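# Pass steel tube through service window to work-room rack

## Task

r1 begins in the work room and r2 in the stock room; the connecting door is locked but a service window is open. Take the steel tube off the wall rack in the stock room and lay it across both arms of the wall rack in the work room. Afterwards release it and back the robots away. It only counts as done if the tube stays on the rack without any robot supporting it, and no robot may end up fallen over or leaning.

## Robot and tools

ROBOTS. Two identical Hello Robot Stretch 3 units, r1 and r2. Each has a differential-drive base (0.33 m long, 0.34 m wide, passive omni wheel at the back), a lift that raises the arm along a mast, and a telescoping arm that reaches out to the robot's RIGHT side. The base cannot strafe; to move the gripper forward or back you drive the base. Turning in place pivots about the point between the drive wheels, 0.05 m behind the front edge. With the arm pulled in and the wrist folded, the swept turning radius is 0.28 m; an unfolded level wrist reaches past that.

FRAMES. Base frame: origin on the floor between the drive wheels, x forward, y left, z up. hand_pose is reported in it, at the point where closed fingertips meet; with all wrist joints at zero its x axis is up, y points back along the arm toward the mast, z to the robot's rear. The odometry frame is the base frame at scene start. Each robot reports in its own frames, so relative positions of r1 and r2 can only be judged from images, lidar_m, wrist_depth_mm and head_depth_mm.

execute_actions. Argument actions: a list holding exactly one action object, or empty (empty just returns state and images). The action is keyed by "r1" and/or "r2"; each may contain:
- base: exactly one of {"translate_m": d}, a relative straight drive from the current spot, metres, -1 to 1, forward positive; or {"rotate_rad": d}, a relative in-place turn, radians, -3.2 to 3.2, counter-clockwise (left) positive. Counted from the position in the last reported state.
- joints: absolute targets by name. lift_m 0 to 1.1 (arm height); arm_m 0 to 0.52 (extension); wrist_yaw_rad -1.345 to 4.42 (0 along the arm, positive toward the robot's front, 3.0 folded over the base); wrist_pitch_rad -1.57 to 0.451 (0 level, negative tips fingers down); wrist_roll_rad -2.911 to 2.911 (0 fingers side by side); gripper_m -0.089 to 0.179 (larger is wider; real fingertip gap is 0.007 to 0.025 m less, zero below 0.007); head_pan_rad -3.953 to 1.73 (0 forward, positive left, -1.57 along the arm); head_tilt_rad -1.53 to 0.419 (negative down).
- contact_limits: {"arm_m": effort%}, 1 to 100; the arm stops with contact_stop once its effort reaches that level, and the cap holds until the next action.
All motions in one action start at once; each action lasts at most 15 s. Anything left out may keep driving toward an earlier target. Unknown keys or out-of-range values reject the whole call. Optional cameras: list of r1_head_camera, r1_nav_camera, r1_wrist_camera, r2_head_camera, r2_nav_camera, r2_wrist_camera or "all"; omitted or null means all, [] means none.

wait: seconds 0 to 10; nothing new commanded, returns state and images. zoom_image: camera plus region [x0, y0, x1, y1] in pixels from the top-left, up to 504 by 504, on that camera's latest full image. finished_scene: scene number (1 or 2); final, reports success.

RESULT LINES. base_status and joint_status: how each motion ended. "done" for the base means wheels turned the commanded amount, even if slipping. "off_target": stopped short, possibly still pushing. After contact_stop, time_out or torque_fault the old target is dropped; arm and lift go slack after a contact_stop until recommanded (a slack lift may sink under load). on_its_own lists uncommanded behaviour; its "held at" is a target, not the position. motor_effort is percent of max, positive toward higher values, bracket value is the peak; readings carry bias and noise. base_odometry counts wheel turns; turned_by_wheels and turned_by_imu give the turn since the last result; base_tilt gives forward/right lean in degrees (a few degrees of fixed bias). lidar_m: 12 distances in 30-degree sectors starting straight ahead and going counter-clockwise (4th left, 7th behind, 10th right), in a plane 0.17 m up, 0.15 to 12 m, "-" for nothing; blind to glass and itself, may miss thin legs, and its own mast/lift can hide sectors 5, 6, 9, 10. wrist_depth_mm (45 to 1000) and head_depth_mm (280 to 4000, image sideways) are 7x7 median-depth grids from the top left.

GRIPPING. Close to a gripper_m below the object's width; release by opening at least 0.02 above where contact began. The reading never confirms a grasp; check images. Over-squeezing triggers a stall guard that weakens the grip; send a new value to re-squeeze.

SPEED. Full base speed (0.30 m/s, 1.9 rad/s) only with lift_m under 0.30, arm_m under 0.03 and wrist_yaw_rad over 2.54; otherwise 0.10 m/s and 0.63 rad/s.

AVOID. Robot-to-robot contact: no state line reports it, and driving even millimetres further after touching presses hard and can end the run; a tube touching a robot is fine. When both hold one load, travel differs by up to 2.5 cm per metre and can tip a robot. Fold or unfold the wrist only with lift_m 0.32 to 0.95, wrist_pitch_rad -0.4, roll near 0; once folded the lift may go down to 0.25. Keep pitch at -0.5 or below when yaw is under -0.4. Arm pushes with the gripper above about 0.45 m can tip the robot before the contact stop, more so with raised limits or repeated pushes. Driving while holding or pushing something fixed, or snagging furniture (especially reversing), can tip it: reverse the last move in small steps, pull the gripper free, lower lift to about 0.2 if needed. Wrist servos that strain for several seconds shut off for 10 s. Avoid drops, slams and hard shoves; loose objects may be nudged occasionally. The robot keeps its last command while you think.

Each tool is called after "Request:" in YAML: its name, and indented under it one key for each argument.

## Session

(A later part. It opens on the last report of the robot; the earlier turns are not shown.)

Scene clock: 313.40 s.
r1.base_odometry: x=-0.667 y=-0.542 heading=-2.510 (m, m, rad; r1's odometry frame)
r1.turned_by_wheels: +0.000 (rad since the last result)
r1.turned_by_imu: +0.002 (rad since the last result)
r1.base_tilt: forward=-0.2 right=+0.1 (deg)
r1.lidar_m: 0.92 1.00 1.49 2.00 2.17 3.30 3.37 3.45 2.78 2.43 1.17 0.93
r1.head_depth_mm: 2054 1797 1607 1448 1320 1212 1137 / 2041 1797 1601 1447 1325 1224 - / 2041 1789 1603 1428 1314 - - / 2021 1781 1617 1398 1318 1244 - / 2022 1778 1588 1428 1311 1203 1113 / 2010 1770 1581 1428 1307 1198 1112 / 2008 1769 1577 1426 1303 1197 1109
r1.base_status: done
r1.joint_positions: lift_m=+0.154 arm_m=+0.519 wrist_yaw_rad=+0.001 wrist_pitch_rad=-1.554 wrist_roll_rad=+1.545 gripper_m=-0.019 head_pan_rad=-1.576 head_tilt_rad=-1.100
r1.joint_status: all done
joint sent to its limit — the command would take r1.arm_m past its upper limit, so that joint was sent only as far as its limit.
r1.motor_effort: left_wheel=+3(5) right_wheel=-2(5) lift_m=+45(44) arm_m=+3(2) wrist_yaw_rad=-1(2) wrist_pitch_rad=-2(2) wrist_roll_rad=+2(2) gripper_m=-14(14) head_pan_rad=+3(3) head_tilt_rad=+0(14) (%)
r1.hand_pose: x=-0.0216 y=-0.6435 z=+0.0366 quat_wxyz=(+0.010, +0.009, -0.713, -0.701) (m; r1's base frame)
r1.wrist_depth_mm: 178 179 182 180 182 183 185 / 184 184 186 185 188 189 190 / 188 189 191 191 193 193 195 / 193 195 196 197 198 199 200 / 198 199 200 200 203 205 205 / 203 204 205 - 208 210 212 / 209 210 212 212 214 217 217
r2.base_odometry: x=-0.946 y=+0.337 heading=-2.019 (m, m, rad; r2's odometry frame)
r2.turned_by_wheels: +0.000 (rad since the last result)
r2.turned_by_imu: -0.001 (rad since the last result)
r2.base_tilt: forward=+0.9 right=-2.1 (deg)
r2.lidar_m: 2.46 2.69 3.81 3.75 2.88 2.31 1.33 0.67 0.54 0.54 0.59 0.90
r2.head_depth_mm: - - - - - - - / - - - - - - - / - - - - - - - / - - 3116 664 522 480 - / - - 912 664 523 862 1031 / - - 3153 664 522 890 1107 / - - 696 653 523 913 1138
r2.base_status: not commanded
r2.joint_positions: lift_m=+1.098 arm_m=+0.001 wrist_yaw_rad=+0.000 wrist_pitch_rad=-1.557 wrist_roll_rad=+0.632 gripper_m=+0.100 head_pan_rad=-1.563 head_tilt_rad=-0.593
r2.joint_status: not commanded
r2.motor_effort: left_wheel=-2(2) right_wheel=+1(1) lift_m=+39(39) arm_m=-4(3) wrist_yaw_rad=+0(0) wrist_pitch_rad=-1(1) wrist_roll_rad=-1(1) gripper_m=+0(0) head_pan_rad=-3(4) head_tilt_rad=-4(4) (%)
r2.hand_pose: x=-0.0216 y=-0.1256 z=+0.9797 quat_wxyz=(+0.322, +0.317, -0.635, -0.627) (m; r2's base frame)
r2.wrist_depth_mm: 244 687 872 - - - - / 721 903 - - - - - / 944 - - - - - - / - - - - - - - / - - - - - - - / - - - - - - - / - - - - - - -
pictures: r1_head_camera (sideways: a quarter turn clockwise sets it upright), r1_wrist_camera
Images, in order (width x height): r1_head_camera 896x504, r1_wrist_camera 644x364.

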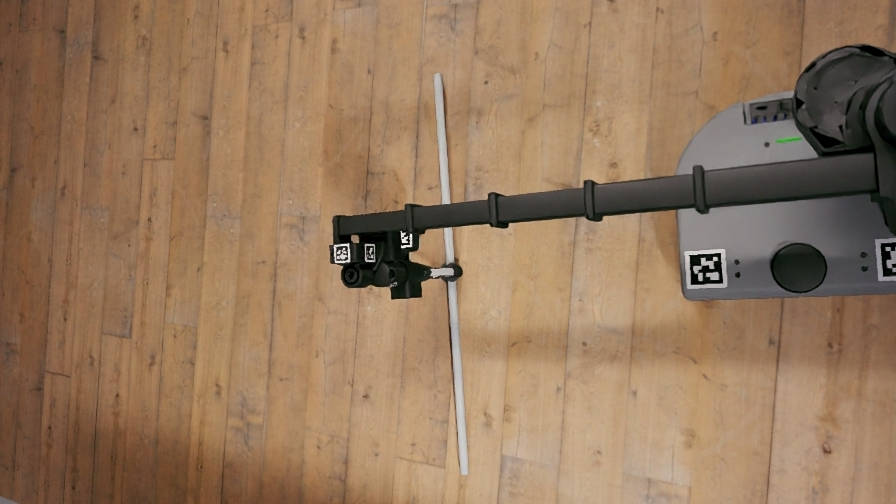

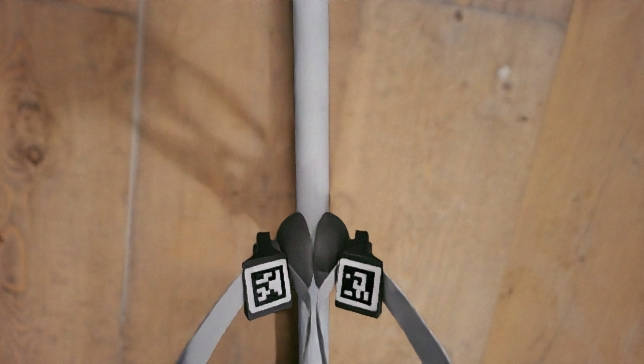

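Request:
execute_actions:
  actions:
    - {"r1":{"joints":{"lift_m":0.14}}}
  cameras: []

Request:
execute_actions:
  actions:
    - {"r1":{"joints":{"wrist_roll_rad":1.9}}}
  cameras: ["r1_wrist_camera"]

Scene clock: 317.23 s.
r1.base_odometry: x=-0.667 y=-0.542 heading=-2.510 (m, m, rad; r1's odometry frame)
r1.turned_by_wheels: +0.000 (rad since the last result)
r1.turned_by_imu: +0.000 (rad since the last result)
r1.base_tilt: forward=+0.0 right=+0.1 (deg)
r1.lidar_m: 0.92 1.00 1.49 2.00 2.18 3.29 3.38 3.50 2.78 2.42 1.16 0.93
r1.head_depth_mm: 2065 1807 1605 1449 1322 1216 1129 / 2040 1803 1599 1449 1315 1228 - / 2046 1788 1597 1422 1317 - - / 2041 1777 1612 1425 1311 1245 - / 2005 1770 1596 1433 1313 1204 1110 / 2012 1770 1589 1437 1308 1199 1108 / 2002 1765 1577 1429 1300 1197 1108
r1.base_status: not commanded
r1.joint_positions: lift_m=+0.140 arm_m=+0.519 wrist_yaw_rad=+0.001 wrist_pitch_rad=-1.554 wrist_roll_rad=+1.545 gripper_m=-0.019 head_pan_rad=-1.576 head_tilt_rad=-1.100
r1.joint_status: all done
r1.motor_effort: left_wheel=+3(3) right_wheel=-2(2) lift_m=+26(38) arm_m=+3(3) wrist_yaw_rad=-1(1) wrist_pitch_rad=-2(2) wrist_roll_rad=+2(2) gripper_m=-14(14) head_pan_rad=+3(3) head_tilt_rad=+0(0) (%)
r1.hand_pose: x=-0.0216 y=-0.6435 z=+0.0224 quat_wxyz=(+0.010, +0.009, -0.713, -0.701) (m; r1's base frame)
r1.wrist_depth_mm: 166 167 167 167 170 171 173 / 170 170 173 172 174 176 176 / 174 176 176 176 178 179 180 / 179 179 182 181 182 185 186 / 184 184 186 184 188 189 191 / 190 190 190 - 194 195 196 / 195 194 197 196 199 201 201
r2.base_odometry: x=-0.946 y=+0.337 heading=-2.019 (m, m, rad; r2's odometry frame)
r2.turned_by_wheels: +0.000 (rad since the last result)
r2.turned_by_imu: -0.001 (rad since the last result)
r2.base_tilt: forward=+0.9 right=-2.1 (deg)
r2.lidar_m: 2.46 2.69 3.80 3.75 2.88 2.31 1.33 0.67 0.54 0.54 0.58 0.90
r2.head_depth_mm: - - - - - - - / - - - - - - - / - - - - - - - / - - 3140 663 522 479 - / - - 909 663 522 861 1026 / - - 3140 665 522 889 1098 / - - 695 655 522 912 1141
r2.base_status: not commanded
r2.joint_positions: lift_m=+1.098 arm_m=+0.001 wrist_yaw_rad=+0.000 wrist_pitch_rad=-1.557 wrist_roll_rad=+0.632 gripper_m=+0.100 head_pan_rad=-1.563 head_tilt_rad=-0.593
r2.joint_status: not commanded
r2.motor_effort: left_wheel=-1(2) right_wheel=+1(1) lift_m=+40(40) arm_m=-3(4) wrist_yaw_rad=+0(1) wrist_pitch_rad=-1(1) wrist_roll_rad=-1(1) gripper_m=+1(0) head_pan_rad=-4(3) head_tilt_rad=-4(4) (%)
r2.hand_pose: x=-0.0216 y=-0.1256 z=+0.9797 quat_wxyz=(+0.322, +0.317, -0.635, -0.627) (m; r2's base frame)
r2.wrist_depth_mm: 244 673 862 - - - - / 705 907 - - - - - / 964 - - - - - - / - - - - - - - / - - - - - - - / - - - - - - - / - - - - - - -
pictures: none
No camera images: the call's "cameras" was empty. Leave "cameras" out to get every camera's image.

Scene clock: 318.17 s.
r1.base_odometry: x=-0.667 y=-0.542 heading=-2.510 (m, m, rad; r1's odometry frame)
r1.turned_by_wheels: +0.000 (rad since the last result)
r1.turned_by_imu: +0.000 (rad since the last result)
r1.base_tilt: forward=+0.0 right=+0.0 (deg)
r1.lidar_m: 0.92 1.00 1.49 2.00 2.17 3.28 3.37 3.49 2.78 2.42 1.16 0.93
r1.head_depth_mm: 2037 1803 1606 1448 1321 1216 1126 / 2039 1798 1608 1446 1313 1226 - / 2024 1795 1597 1439 1316 - - / 2036 1778 1617 1405 1311 1240 - / 2015 1775 1583 1420 1310 1206 1112 / 2011 1770 1582 1433 1303 1202 1114 / 2005 1769 1570 1429 1311 1195 1110
r1.base_status: not commanded
r1.joint_positions: lift_m=+0.140 arm_m=+0.519 wrist_yaw_rad=-0.001 wrist_pitch_rad=-1.554 wrist_roll_rad=+1.901 gripper_m=-0.019 head_pan_rad=-1.576 head_tilt_rad=-1.100
r1.joint_status: all done
r1.motor_effort: left_wheel=+3(3) right_wheel=-2(2) lift_m=+26(26) arm_m=+3(3) wrist_yaw_rad=+1(3) wrist_pitch_rad=-2(2) wrist_roll_rad=-1(9) gripper_m=-14(14) head_pan_rad=+3(2) head_tilt_rad=-1(1) (%)
r1.hand_pose: x=-0.0215 y=-0.6434 z=+0.0224 quat_wxyz=(-0.117, -0.116, -0.703, -0.692) (m; r1's base frame)
r1.wrist_depth_mm: 166 166 168 168 170 170 171 / 170 171 172 172 174 175 176 / 175 176 177 177 178 180 180 / 179 181 181 181 184 185 185 / 184 185 186 186 188 190 190 / 190 190 191 - 194 196 196 / 195 196 197 198 201 201 202
r2.base_odometry: x=-0.946 y=+0.337 heading=-2.019 (m, m, rad; r2's odometry frame)
r2.turned_by_wheels: +0.000 (rad since the last result)
r2.turned_by_imu: +0.000 (rad since the last result)
r2.base_tilt: forward=+0.9 right=-2.1 (deg)
r2.lidar_m: 2.46 2.68 3.82 3.77 2.88 2.30 1.33 0.67 0.54 0.54 0.58 0.90
r2.head_depth_mm: - - - - - - - / - - - - - - - / - - - - - - - / - - 3160 665 522 479 - / - - 909 664 522 861 1025 / - - 3138 664 522 885 1104 / - - 695 652 522 911 1141
r2.base_status: not commanded
r2.joint_positions: lift_m=+1.098 arm_m=+0.001 wrist_yaw_rad=+0.000 wrist_pitch_rad=-1.557 wrist_roll_rad=+0.632 gripper_m=+0.100 head_pan_rad=-1.563 head_tilt_rad=-0.593
r2.joint_status: not commanded
r2.motor_effort: left_wheel=-2(2) right_wheel=+1(1) lift_m=+40(40) arm_m=-3(3) wrist_yaw_rad=+0(0) wrist_pitch_rad=-1(1) wrist_roll_rad=-1(1) gripper_m=+0(0) head_pan_rad=-4(4) head_tilt_rad=-5(4) (%)
r2.hand_pose: x=-0.0216 y=-0.1256 z=+0.9797 quat_wxyz=(+0.322, +0.317, -0.635, -0.627) (m; r2's base frame)
r2.wrist_depth_mm: 244 663 865 - - - - / 702 925 - - - - - / 964 - - - - - - / - - - - - - - / - - - - - - - / - - - - - - - / - - - - - - -
pictures: r1_wrist_camera
Images, in order (width x height): r1_wrist_camera 644x364.

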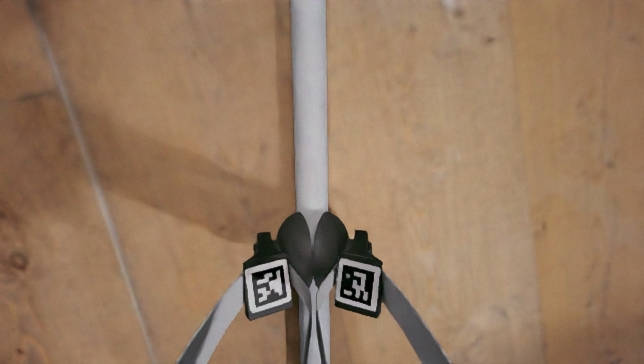

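Request:
execute_actions:
  actions:
    - {"r1":{"joints":{"wrist_roll_rad":2.4}}}
  cameras: []

Request:
execute_actions:
  actions:
    - {"r1":{"joints":{"wrist_roll_rad":2.9}}}
  cameras: ["r1_wrist_camera","r1_head_camera"]

Scene clock: 323.07 s.
r1.base_odometry: x=-0.667 y=-0.542 heading=-2.510 (m, m, rad; r1's odometry frame)
r1.turned_by_wheels: +0.000 (rad since the last result)
r1.turned_by_imu: +0.000 (rad since the last result)
r1.base_tilt: forward=-0.1 right=+0.0 (deg)
r1.lidar_m: 0.92 1.00 1.49 2.00 2.17 3.32 3.35 3.47 2.78 2.42 1.16 0.93
r1.head_depth_mm: 2044 1804 1606 1454 1322 1214 1129 / 2048 1794 1598 1448 1317 1228 - / 2030 1790 1599 1447 1314 - - / 2030 1780 1613 1408 1315 1243 - / 2017 1781 1584 1435 1315 1204 1111 / 2009 1779 1589 1430 1312 1204 1110 / 2011 1767 1578 1431 1307 1199 1107
r1.base_status: not commanded
r1.joint_positions: lift_m=+0.140 arm_m=+0.519 wrist_yaw_rad=-0.003 wrist_pitch_rad=-1.554 wrist_roll_rad=+2.406 gripper_m=-0.019 head_pan_rad=-1.576 head_tilt_rad=-1.100
r1.joint_status: all done
r1.motor_effort: left_wheel=+3(3) right_wheel=-2(2) lift_m=+25(25) arm_m=+3(3) wrist_yaw_rad=+3(4) wrist_pitch_rad=-2(2) wrist_roll_rad=-3(12) gripper_m=-14(15) head_pan_rad=+2(3) head_tilt_rad=+0(0) (%)
r1.hand_pose: x=-0.0213 y=-0.6435 z=+0.0224 quat_wxyz=(-0.290, -0.286, -0.651, -0.641) (m; r1's base frame)
r1.wrist_depth_mm: 166 166 168 167 169 170 171 / 169 169 171 171 174 175 177 / 174 176 176 176 178 179 182 / 179 180 180 181 183 186 186 / 184 184 185 185 190 190 191 / 190 191 193 - 195 196 198 / 194 196 198 199 201 202 204
r2.base_odometry: x=-0.946 y=+0.337 heading=-2.019 (m, m, rad; r2's odometry frame)
r2.turned_by_wheels: +0.000 (rad since the last result)
r2.turned_by_imu: -0.001 (rad since the last result)
r2.base_tilt: forward=+0.9 right=-2.1 (deg)
r2.lidar_m: 2.46 2.69 3.81 3.76 2.87 2.31 1.33 0.67 0.54 0.54 0.58 0.90
r2.head_depth_mm: - - - - - - - / - - - - - - - / - - - - - - - / - - 3151 663 522 479 - / - - 912 662 522 861 1033 / - - 3144 666 522 887 1108 / - - 696 653 523 913 1137
r2.base_status: not commanded
r2.joint_positions: lift_m=+1.098 arm_m=+0.001 wrist_yaw_rad=+0.000 wrist_pitch_rad=-1.557 wrist_roll_rad=+0.632 gripper_m=+0.100 head_pan_rad=-1.563 head_tilt_rad=-0.593
r2.joint_status: not commanded
r2.motor_effort: left_wheel=-2(2) right_wheel=+1(1) lift_m=+39(40) arm_m=-4(2) wrist_yaw_rad=+0(0) wrist_pitch_rad=-1(1) wrist_roll_rad=-1(1) gripper_m=+0(1) head_pan_rad=-4(4) head_tilt_rad=-4(4) (%)
r2.hand_pose: x=-0.0216 y=-0.1256 z=+0.9797 quat_wxyz=(+0.322, +0.317, -0.635, -0.627) (m; r2's base frame)
r2.wrist_depth_mm: 244 664 869 - - - - / 711 913 - - - - - / 974 - - - - - - / - - - - - - - / - - - - - - - / - - - - - - - / - - - - - - -
pictures: none
No camera images: the call's "cameras" was empty. Leave "cameras" out to get every camera's image.

Scene clock: 324.00 s.
r1.base_odometry: x=-0.667 y=-0.542 heading=-2.510 (m, m, rad; r1's odometry frame)
r1.turned_by_wheels: +0.000 (rad since the last result)
r1.turned_by_imu: +0.000 (rad since the last result)
r1.base_tilt: forward=-0.1 right=+0.0 (deg)
r1.lidar_m: 0.92 1.00 1.49 2.00 2.17 3.30 3.38 3.51 2.78 2.42 1.17 0.93
r1.head_depth_mm: 2063 1796 1609 1447 1323 1213 1129 / 2047 1800 1601 1447 1318 1219 - / 2024 1787 1598 1444 1313 - - / 2024 1791 1616 1405 1313 1245 - / 2018 1780 1585 1435 1305 1206 1117 / 2021 1765 1580 1429 1309 1206 1112 / 2020 1759 1582 1435 1302 1198 1107
r1.base_status: not commanded
r1.joint_positions: lift_m=+0.140 arm_m=+0.519 wrist_yaw_rad=-0.004 wrist_pitch_rad=-1.555 wrist_roll_rad=+2.902 gripper_m=-0.019 head_pan_rad=-1.576 head_tilt_rad=-1.100
r1.joint_status: all done
r1.motor_effort: left_wheel=+3(3) right_wheel=-2(2) lift_m=+25(26) arm_m=+3(3) wrist_yaw_rad=+4(6) wrist_pitch_rad=-1(2) wrist_roll_rad=-1(15) gripper_m=-15(17) head_pan_rad=+3(3) head_tilt_rad=+0(1) (%)
r1.hand_pose: x=-0.0212 y=-0.6432 z=+0.0224 quat_wxyz=(-0.441, -0.435, -0.560, -0.551) (m; r1's base frame)
r1.wrist_depth_mm: 165 166 167 167 170 172 172 / 169 170 171 171 174 177 176 / 173 174 176 175 179 181 182 / 178 179 181 182 184 187 187 / 184 185 186 187 190 191 194 / 189 191 191 - 195 197 201 / 195 196 198 199 202 204 206
r2.base_odometry: x=-0.946 y=+0.337 heading=-2.019 (m, m, rad; r2's odometry frame)
r2.turned_by_wheels: +0.000 (rad since the last result)
r2.turned_by_imu: +0.000 (rad since the last result)
r2.base_tilt: forward=+0.9 right=-2.1 (deg)
r2.lidar_m: 2.46 2.69 3.80 3.77 2.87 2.31 1.33 0.67 0.54 0.54 0.59 0.90
r2.head_depth_mm: - - - - - - - / - - - - - - - / - - - - - - - / - - 3141 663 522 478 - / - - 914 663 523 860 1028 / - - 3174 664 523 890 1109 / - - 695 654 521 913 1141
r2.base_status: not commanded
r2.joint_positions: lift_m=+1.098 arm_m=+0.001 wrist_yaw_rad=+0.000 wrist_pitch_rad=-1.557 wrist_roll_rad=+0.632 gripper_m=+0.100 head_pan_rad=-1.563 head_tilt_rad=-0.593
r2.joint_status: not commanded
r2.motor_effort: left_wheel=-2(2) right_wheel=+1(0) lift_m=+40(40) arm_m=-4(3) wrist_yaw_rad=+0(0) wrist_pitch_rad=-1(1) wrist_roll_rad=-1(1) gripper_m=+0(0) head_pan_rad=-4(4) head_tilt_rad=-4(4) (%)
r2.hand_pose: x=-0.0216 y=-0.1256 z=+0.9797 quat_wxyz=(+0.322, +0.317, -0.635, -0.627) (m; r2's base frame)
r2.wrist_depth_mm: 245 679 865 - - - - / 717 921 - - - - - / 972 - - - - - - / - - - - - - - / - - - - - - - / - - - - - - - / - - - - - - -
pictures: r1_head_camera (sideways: a quarter turn clockwise sets it upright), r1_wrist_camera
Images, in order (width x height): r1_head_camera 896x504, r1_wrist_camera 644x364.

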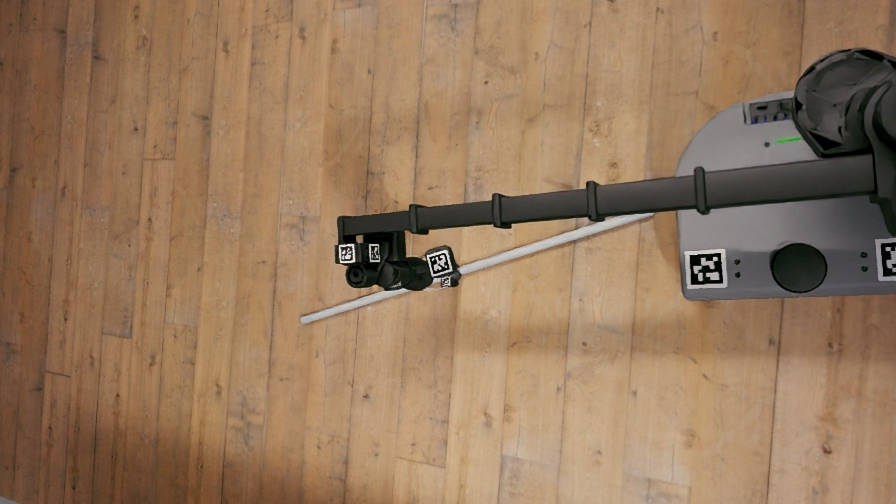

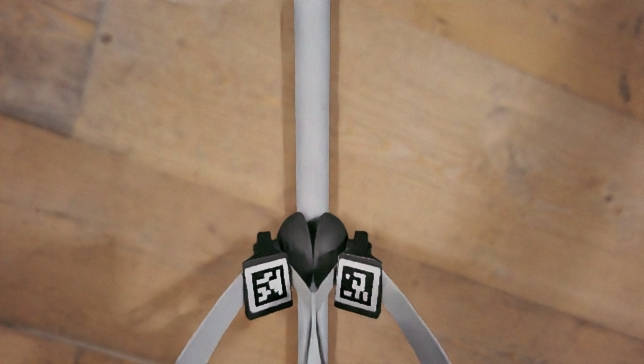

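Request:
execute_actions:
  actions:
    - {"r1":{"joints":{"gripper_m":0.034}}}
  cameras: []

Request:
execute_actions:
  actions:
    - {"r1":{"joints":{"lift_m":0.137,"gripper_m":-0.02}}}
  cameras: []

Request:
execute_actions:
  actions:
    - {"r1":{"joints":{"lift_m":0.26}}}
  cameras: ["r1_wrist_camera","r1_head_camera"]

Scene clock: 329.93 s.
r1.base_odometry: x=-0.667 y=-0.542 heading=-2.510 (m, m, rad; r1's odometry frame)
r1.turned_by_wheels: +0.000 (rad since the last result)
r1.turned_by_imu: +0.000 (rad since the last result)
r1.base_tilt: forward=-0.1 right=+0.0 (deg)
r1.lidar_m: 0.92 1.00 1.49 2.00 2.17 3.29 3.37 3.47 2.78 2.42 1.16 0.93
r1.head_depth_mm: 2048 1805 1602 1451 1327 1214 1123 / 2049 1792 1603 1445 1318 1223 - / 2039 1796 1595 1441 1318 - - / 2032 1789 1623 1403 1310 1241 - / 2024 1766 1596 1434 1305 1209 1114 / 2017 1770 1580 1431 1304 1204 1108 / 2014 1763 1580 1423 1298 1195 1107
r1.base_status: not commanded
r1.joint_positions: lift_m=+0.140 arm_m=+0.519 wrist_yaw_rad=-0.004 wrist_pitch_rad=-1.554 wrist_roll_rad=+2.902 gripper_m=+0.034 head_pan_rad=-1.576 head_tilt_rad=-1.100
r1.joint_status: all done
r1.motor_effort: left_wheel=+3(3) right_wheel=-2(2) lift_m=+26(26) arm_m=+3(3) wrist_yaw_rad=+2(2) wrist_pitch_rad=-2(2) wrist_roll_rad=-1(2) gripper_m=+0(99) head_pan_rad=+3(3) head_tilt_rad=+1(0) (%)
r1.hand_pose: x=-0.0212 y=-0.6435 z=+0.0224 quat_wxyz=(-0.441, -0.434, -0.560, -0.551) (m; r1's base frame)
r1.wrist_depth_mm: 164 165 166 166 169 170 171 / 169 169 170 171 174 175 176 / 172 174 175 175 178 181 181 / 178 179 182 182 183 184 187 / 183 184 185 185 188 191 193 / 188 191 190 190 195 196 198 / 194 196 198 197 200 203 205
r2.base_odometry: x=-0.946 y=+0.337 heading=-2.019 (m, m, rad; r2's odometry frame)
r2.turned_by_wheels: +0.000 (rad since the last result)
r2.turned_by_imu: -0.001 (rad since the last result)
r2.base_tilt: forward=+1.0 right=-2.1 (deg)
r2.lidar_m: 2.46 2.69 3.81 3.76 2.88 2.31 1.33 0.67 0.54 0.54 0.59 0.90
r2.head_depth_mm: - - - - - - - / - - - - - - - / - - - - - - - / - - 3137 664 522 479 - / - - 913 664 523 864 1029 / - - 3138 665 522 886 1106 / - - 695 654 522 913 1141
r2.base_status: not commanded
r2.joint_positions: lift_m=+1.098 arm_m=+0.001 wrist_yaw_rad=+0.000 wrist_pitch_rad=-1.557 wrist_roll_rad=+0.632 gripper_m=+0.100 head_pan_rad=-1.563 head_tilt_rad=-0.593
r2.joint_status: not commanded
r2.motor_effort: left_wheel=-1(2) right_wheel=+1(1) lift_m=+39(39) arm_m=-3(3) wrist_yaw_rad=+0(0) wrist_pitch_rad=-1(1) wrist_roll_rad=-1(1) gripper_m=+0(1) head_pan_rad=-3(4) head_tilt_rad=-5(5) (%)
r2.hand_pose: x=-0.0216 y=-0.1256 z=+0.9797 quat_wxyz=(+0.322, +0.317, -0.635, -0.627) (m; r2's base frame)
r2.wrist_depth_mm: 243 673 874 - - - - / 704 895 - - - - - / 950 - - - - - - / - - - - - - - / - - - - - - - / - - - - - - - / - - - - - - -
pictures: none
No camera images: the call's "cameras" was empty. Leave "cameras" out to get every camera's image.

Scene clock: 330.97 s.
r1.base_odometry: x=-0.667 y=-0.542 heading=-2.510 (m, m, rad; r1's odometry frame)
r1.turned_by_wheels: +0.000 (rad since the last result)
r1.turned_by_imu: +0.000 (rad since the last result)
r1.base_tilt: forward=+0.0 right=+0.1 (deg)
r1.lidar_m: 0.92 1.00 1.49 2.00 2.17 3.30 3.37 3.49 2.79 2.42 1.16 0.93
r1.head_depth_mm: 2052 1808 1604 1443 1321 1209 1126 / 2033 1794 1607 1448 1318 1222 - / 2021 1786 1603 1451 1318 - - / 2023 1786 1613 1397 1309 1249 - / 2020 1787 1587 1444 1308 1201 1113 / 2024 1782 1584 1430 1306 1201 1108 / 2006 1774 1577 1428 1302 1199 1109
r1.base_status: not commanded
r1.joint_positions: lift_m=+0.137 arm_m=+0.519 wrist_yaw_rad=-0.004 wrist_pitch_rad=-1.555 wrist_roll_rad=+2.902 gripper_m=-0.019 head_pan_rad=-1.576 head_tilt_rad=-1.100
r1.joint_status: all done
r1.motor_effort: left_wheel=+3(3) right_wheel=-2(3) lift_m=+22(23) arm_m=+3(3) wrist_yaw_rad=+2(2) wrist_pitch_rad=-1(2) wrist_roll_rad=-1(1) gripper_m=-15(100) head_pan_rad=+3(3) head_tilt_rad=+1(1) (%)
r1.hand_pose: x=-0.0212 y=-0.6432 z=+0.0195 quat_wxyz=(-0.441, -0.435, -0.560, -0.551) (m; r1's base frame)
r1.wrist_depth_mm: 161 164 165 164 167 169 170 / 166 168 169 168 171 172 175 / 171 172 173 174 176 177 180 / 176 177 178 178 182 184 184 / 182 182 184 182 187 189 191 / 186 188 189 - 193 195 197 / 191 194 196 197 199 200 203
r2.base_odometry: x=-0.946 y=+0.337 heading=-2.019 (m, m, rad; r2's odometry frame)
r2.turned_by_wheels: +0.000 (rad since the last result)
r2.turned_by_imu: +0.000 (rad since the last result)
r2.base_tilt: forward=+0.9 right=-2.2 (deg)
r2.lidar_m: 2.46 2.68 3.81 3.76 2.88 2.31 1.33 0.67 0.54 0.54 0.58 0.90
r2.head_depth_mm: - - - - - - - / - - - - - - - / - - - - - - - / - - 3117 665 523 479 - / - - 911 664 522 860 1029 / - - 3143 663 522 887 1104 / - - 695 654 522 912 1136
r2.base_status: not commanded
r2.joint_positions: lift_m=+1.098 arm_m=+0.001 wrist_yaw_rad=+0.000 wrist_pitch_rad=-1.557 wrist_roll_rad=+0.632 gripper_m=+0.100 head_pan_rad=-1.563 head_tilt_rad=-0.593
r2.joint_status: not commanded
r2.motor_effort: left_wheel=-2(2) right_wheel=+1(1) lift_m=+40(40) arm_m=-3(4) wrist_yaw_rad=+0(0) wrist_pitch_rad=-1(1) wrist_roll_rad=-1(1) gripper_m=+0(0) head_pan_rad=-4(4) head_tilt_rad=-4(4) (%)
r2.hand_pose: x=-0.0216 y=-0.1256 z=+0.9797 quat_wxyz=(+0.322, +0.317, -0.635, -0.627) (m; r2's base frame)
r2.wrist_depth_mm: 244 669 861 - - - - / 710 900 - - - - - / 943 - - - - - - / - - - - - - - / - - - - - - - / - - - - - - - / - - - - - - -
pictures: none
No camera images: the call's "cameras" was empty. Leave "cameras" out to get every camera's image.

Scene clock: 332.93 s.
r1.base_odometry: x=-0.667 y=-0.542 heading=-2.510 (m, m, rad; r1's odometry frame)
r1.turned_by_wheels: +0.000 (rad since the last result)
r1.turned_by_imu: +0.000 (rad since the last result)
r1.base_tilt: forward=+0.1 right=+0.1 (deg)
r1.lidar_m: 0.92 1.00 1.49 2.00 2.17 3.31 3.38 3.50 2.78 2.42 1.16 0.93
r1.head_depth_mm: 2062 1796 1610 1446 1320 1214 1147 / 2054 1799 1603 1454 1320 1229 - / 2044 1787 1599 1451 1315 - - / 2022 1785 1652 1418 1294 1247 - / 2020 1777 1561 1430 1309 1202 1111 / 2010 1772 1583 1433 1311 1202 1116 / 2004 1768 1579 1426 1304 1195 1111
r1.base_status: not commanded
r1.joint_positions: lift_m=+0.259 arm_m=+0.519 wrist_yaw_rad=-0.003 wrist_pitch_rad=-1.552 wrist_roll_rad=+2.902 gripper_m=-0.019 head_pan_rad=-1.576 head_tilt_rad=-1.100
r1.joint_status: all done
r1.motor_effort: left_wheel=+3(3) right_wheel=-2(2) lift_m=+44(47) arm_m=+3(3) wrist_yaw_rad=+2(3) wrist_pitch_rad=-3(3) wrist_roll_rad=-1(1) gripper_m=-14(15) head_pan_rad=+3(3) head_tilt_rad=+0(1) (%)
r1.hand_pose: x=-0.0212 y=-0.6441 z=+0.1415 quat_wxyz=(-0.441, -0.434, -0.561, -0.550) (m; r1's base frame)
r1.wrist_depth_mm: 273 274 277 277 281 285 284 / 281 280 282 282 289 289 292 / 290 291 292 293 295 298 299 / 297 296 300 300 304 310 308 / 304 305 306 308 313 316 319 / 313 316 314 - 324 330 332 / 321 325 328 329 334 339 340
r2.base_odometry: x=-0.946 y=+0.337 heading=-2.019 (m, m, rad; r2's odometry frame)
r2.turned_by_wheels: +0.000 (rad since the last result)
r2.turned_by_imu: +0.000 (rad since the last result)
r2.base_tilt: forward=+0.9 right=-2.1 (deg)
r2.lidar_m: 2.46 2.69 3.79 3.76 2.88 2.31 1.33 0.67 0.54 0.54 0.58 0.90
r2.head_depth_mm: - - - - - - - / - - - - - - - / - - - - - - - / - - 3147 663 523 479 - / - - 912 665 522 861 1032 / - - 3141 664 522 887 1105 / - - 696 655 522 912 1144
r2.base_status: not commanded
r2.joint_positions: lift_m=+1.098 arm_m=+0.001 wrist_yaw_rad=+0.000 wrist_pitch_rad=-1.557 wrist_roll_rad=+0.632 gripper_m=+0.100 head_pan_rad=-1.563 head_tilt_rad=-0.593
r2.joint_status: not commanded
r2.motor_effort: left_wheel=-2(2) right_wheel=+1(1) lift_m=+40(39) arm_m=-4(3) wrist_yaw_rad=+0(0) wrist_pitch_rad=-1(1) wrist_roll_rad=-1(1) gripper_m=+0(0) head_pan_rad=-4(4) head_tilt_rad=-4(4) (%)
r2.hand_pose: x=-0.0216 y=-0.1256 z=+0.9797 quat_wxyz=(+0.322, +0.317, -0.635, -0.627) (m; r2's base frame)
r2.wrist_depth_mm: 245 681 865 - - - - / 698 904 - - - - - / 946 - - - - - - / - - - - - - - / - - - - - - - / - - - - - - - / - - - - - - -
pictures: r1_head_camera (sideways: a quarter turn clockwise sets it upright), r1_wrist_camera
Images, in order (width x height): r1_head_camera 896x504, r1_wrist_camera 644x364.

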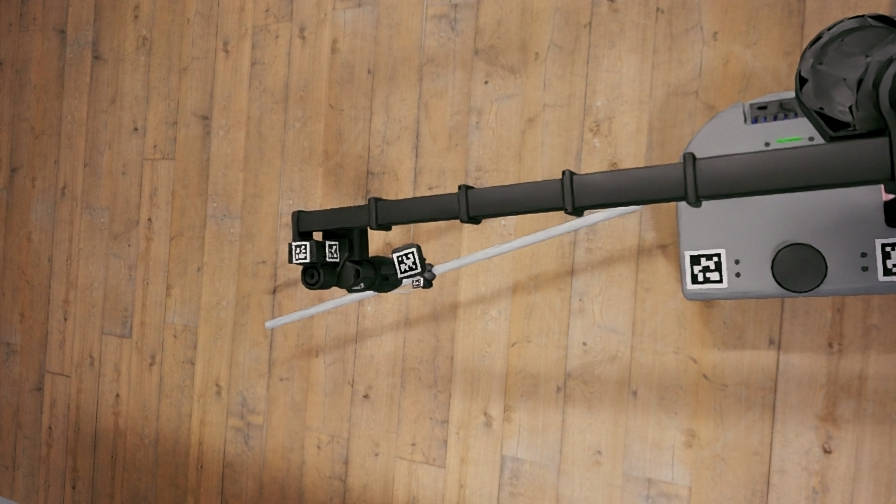

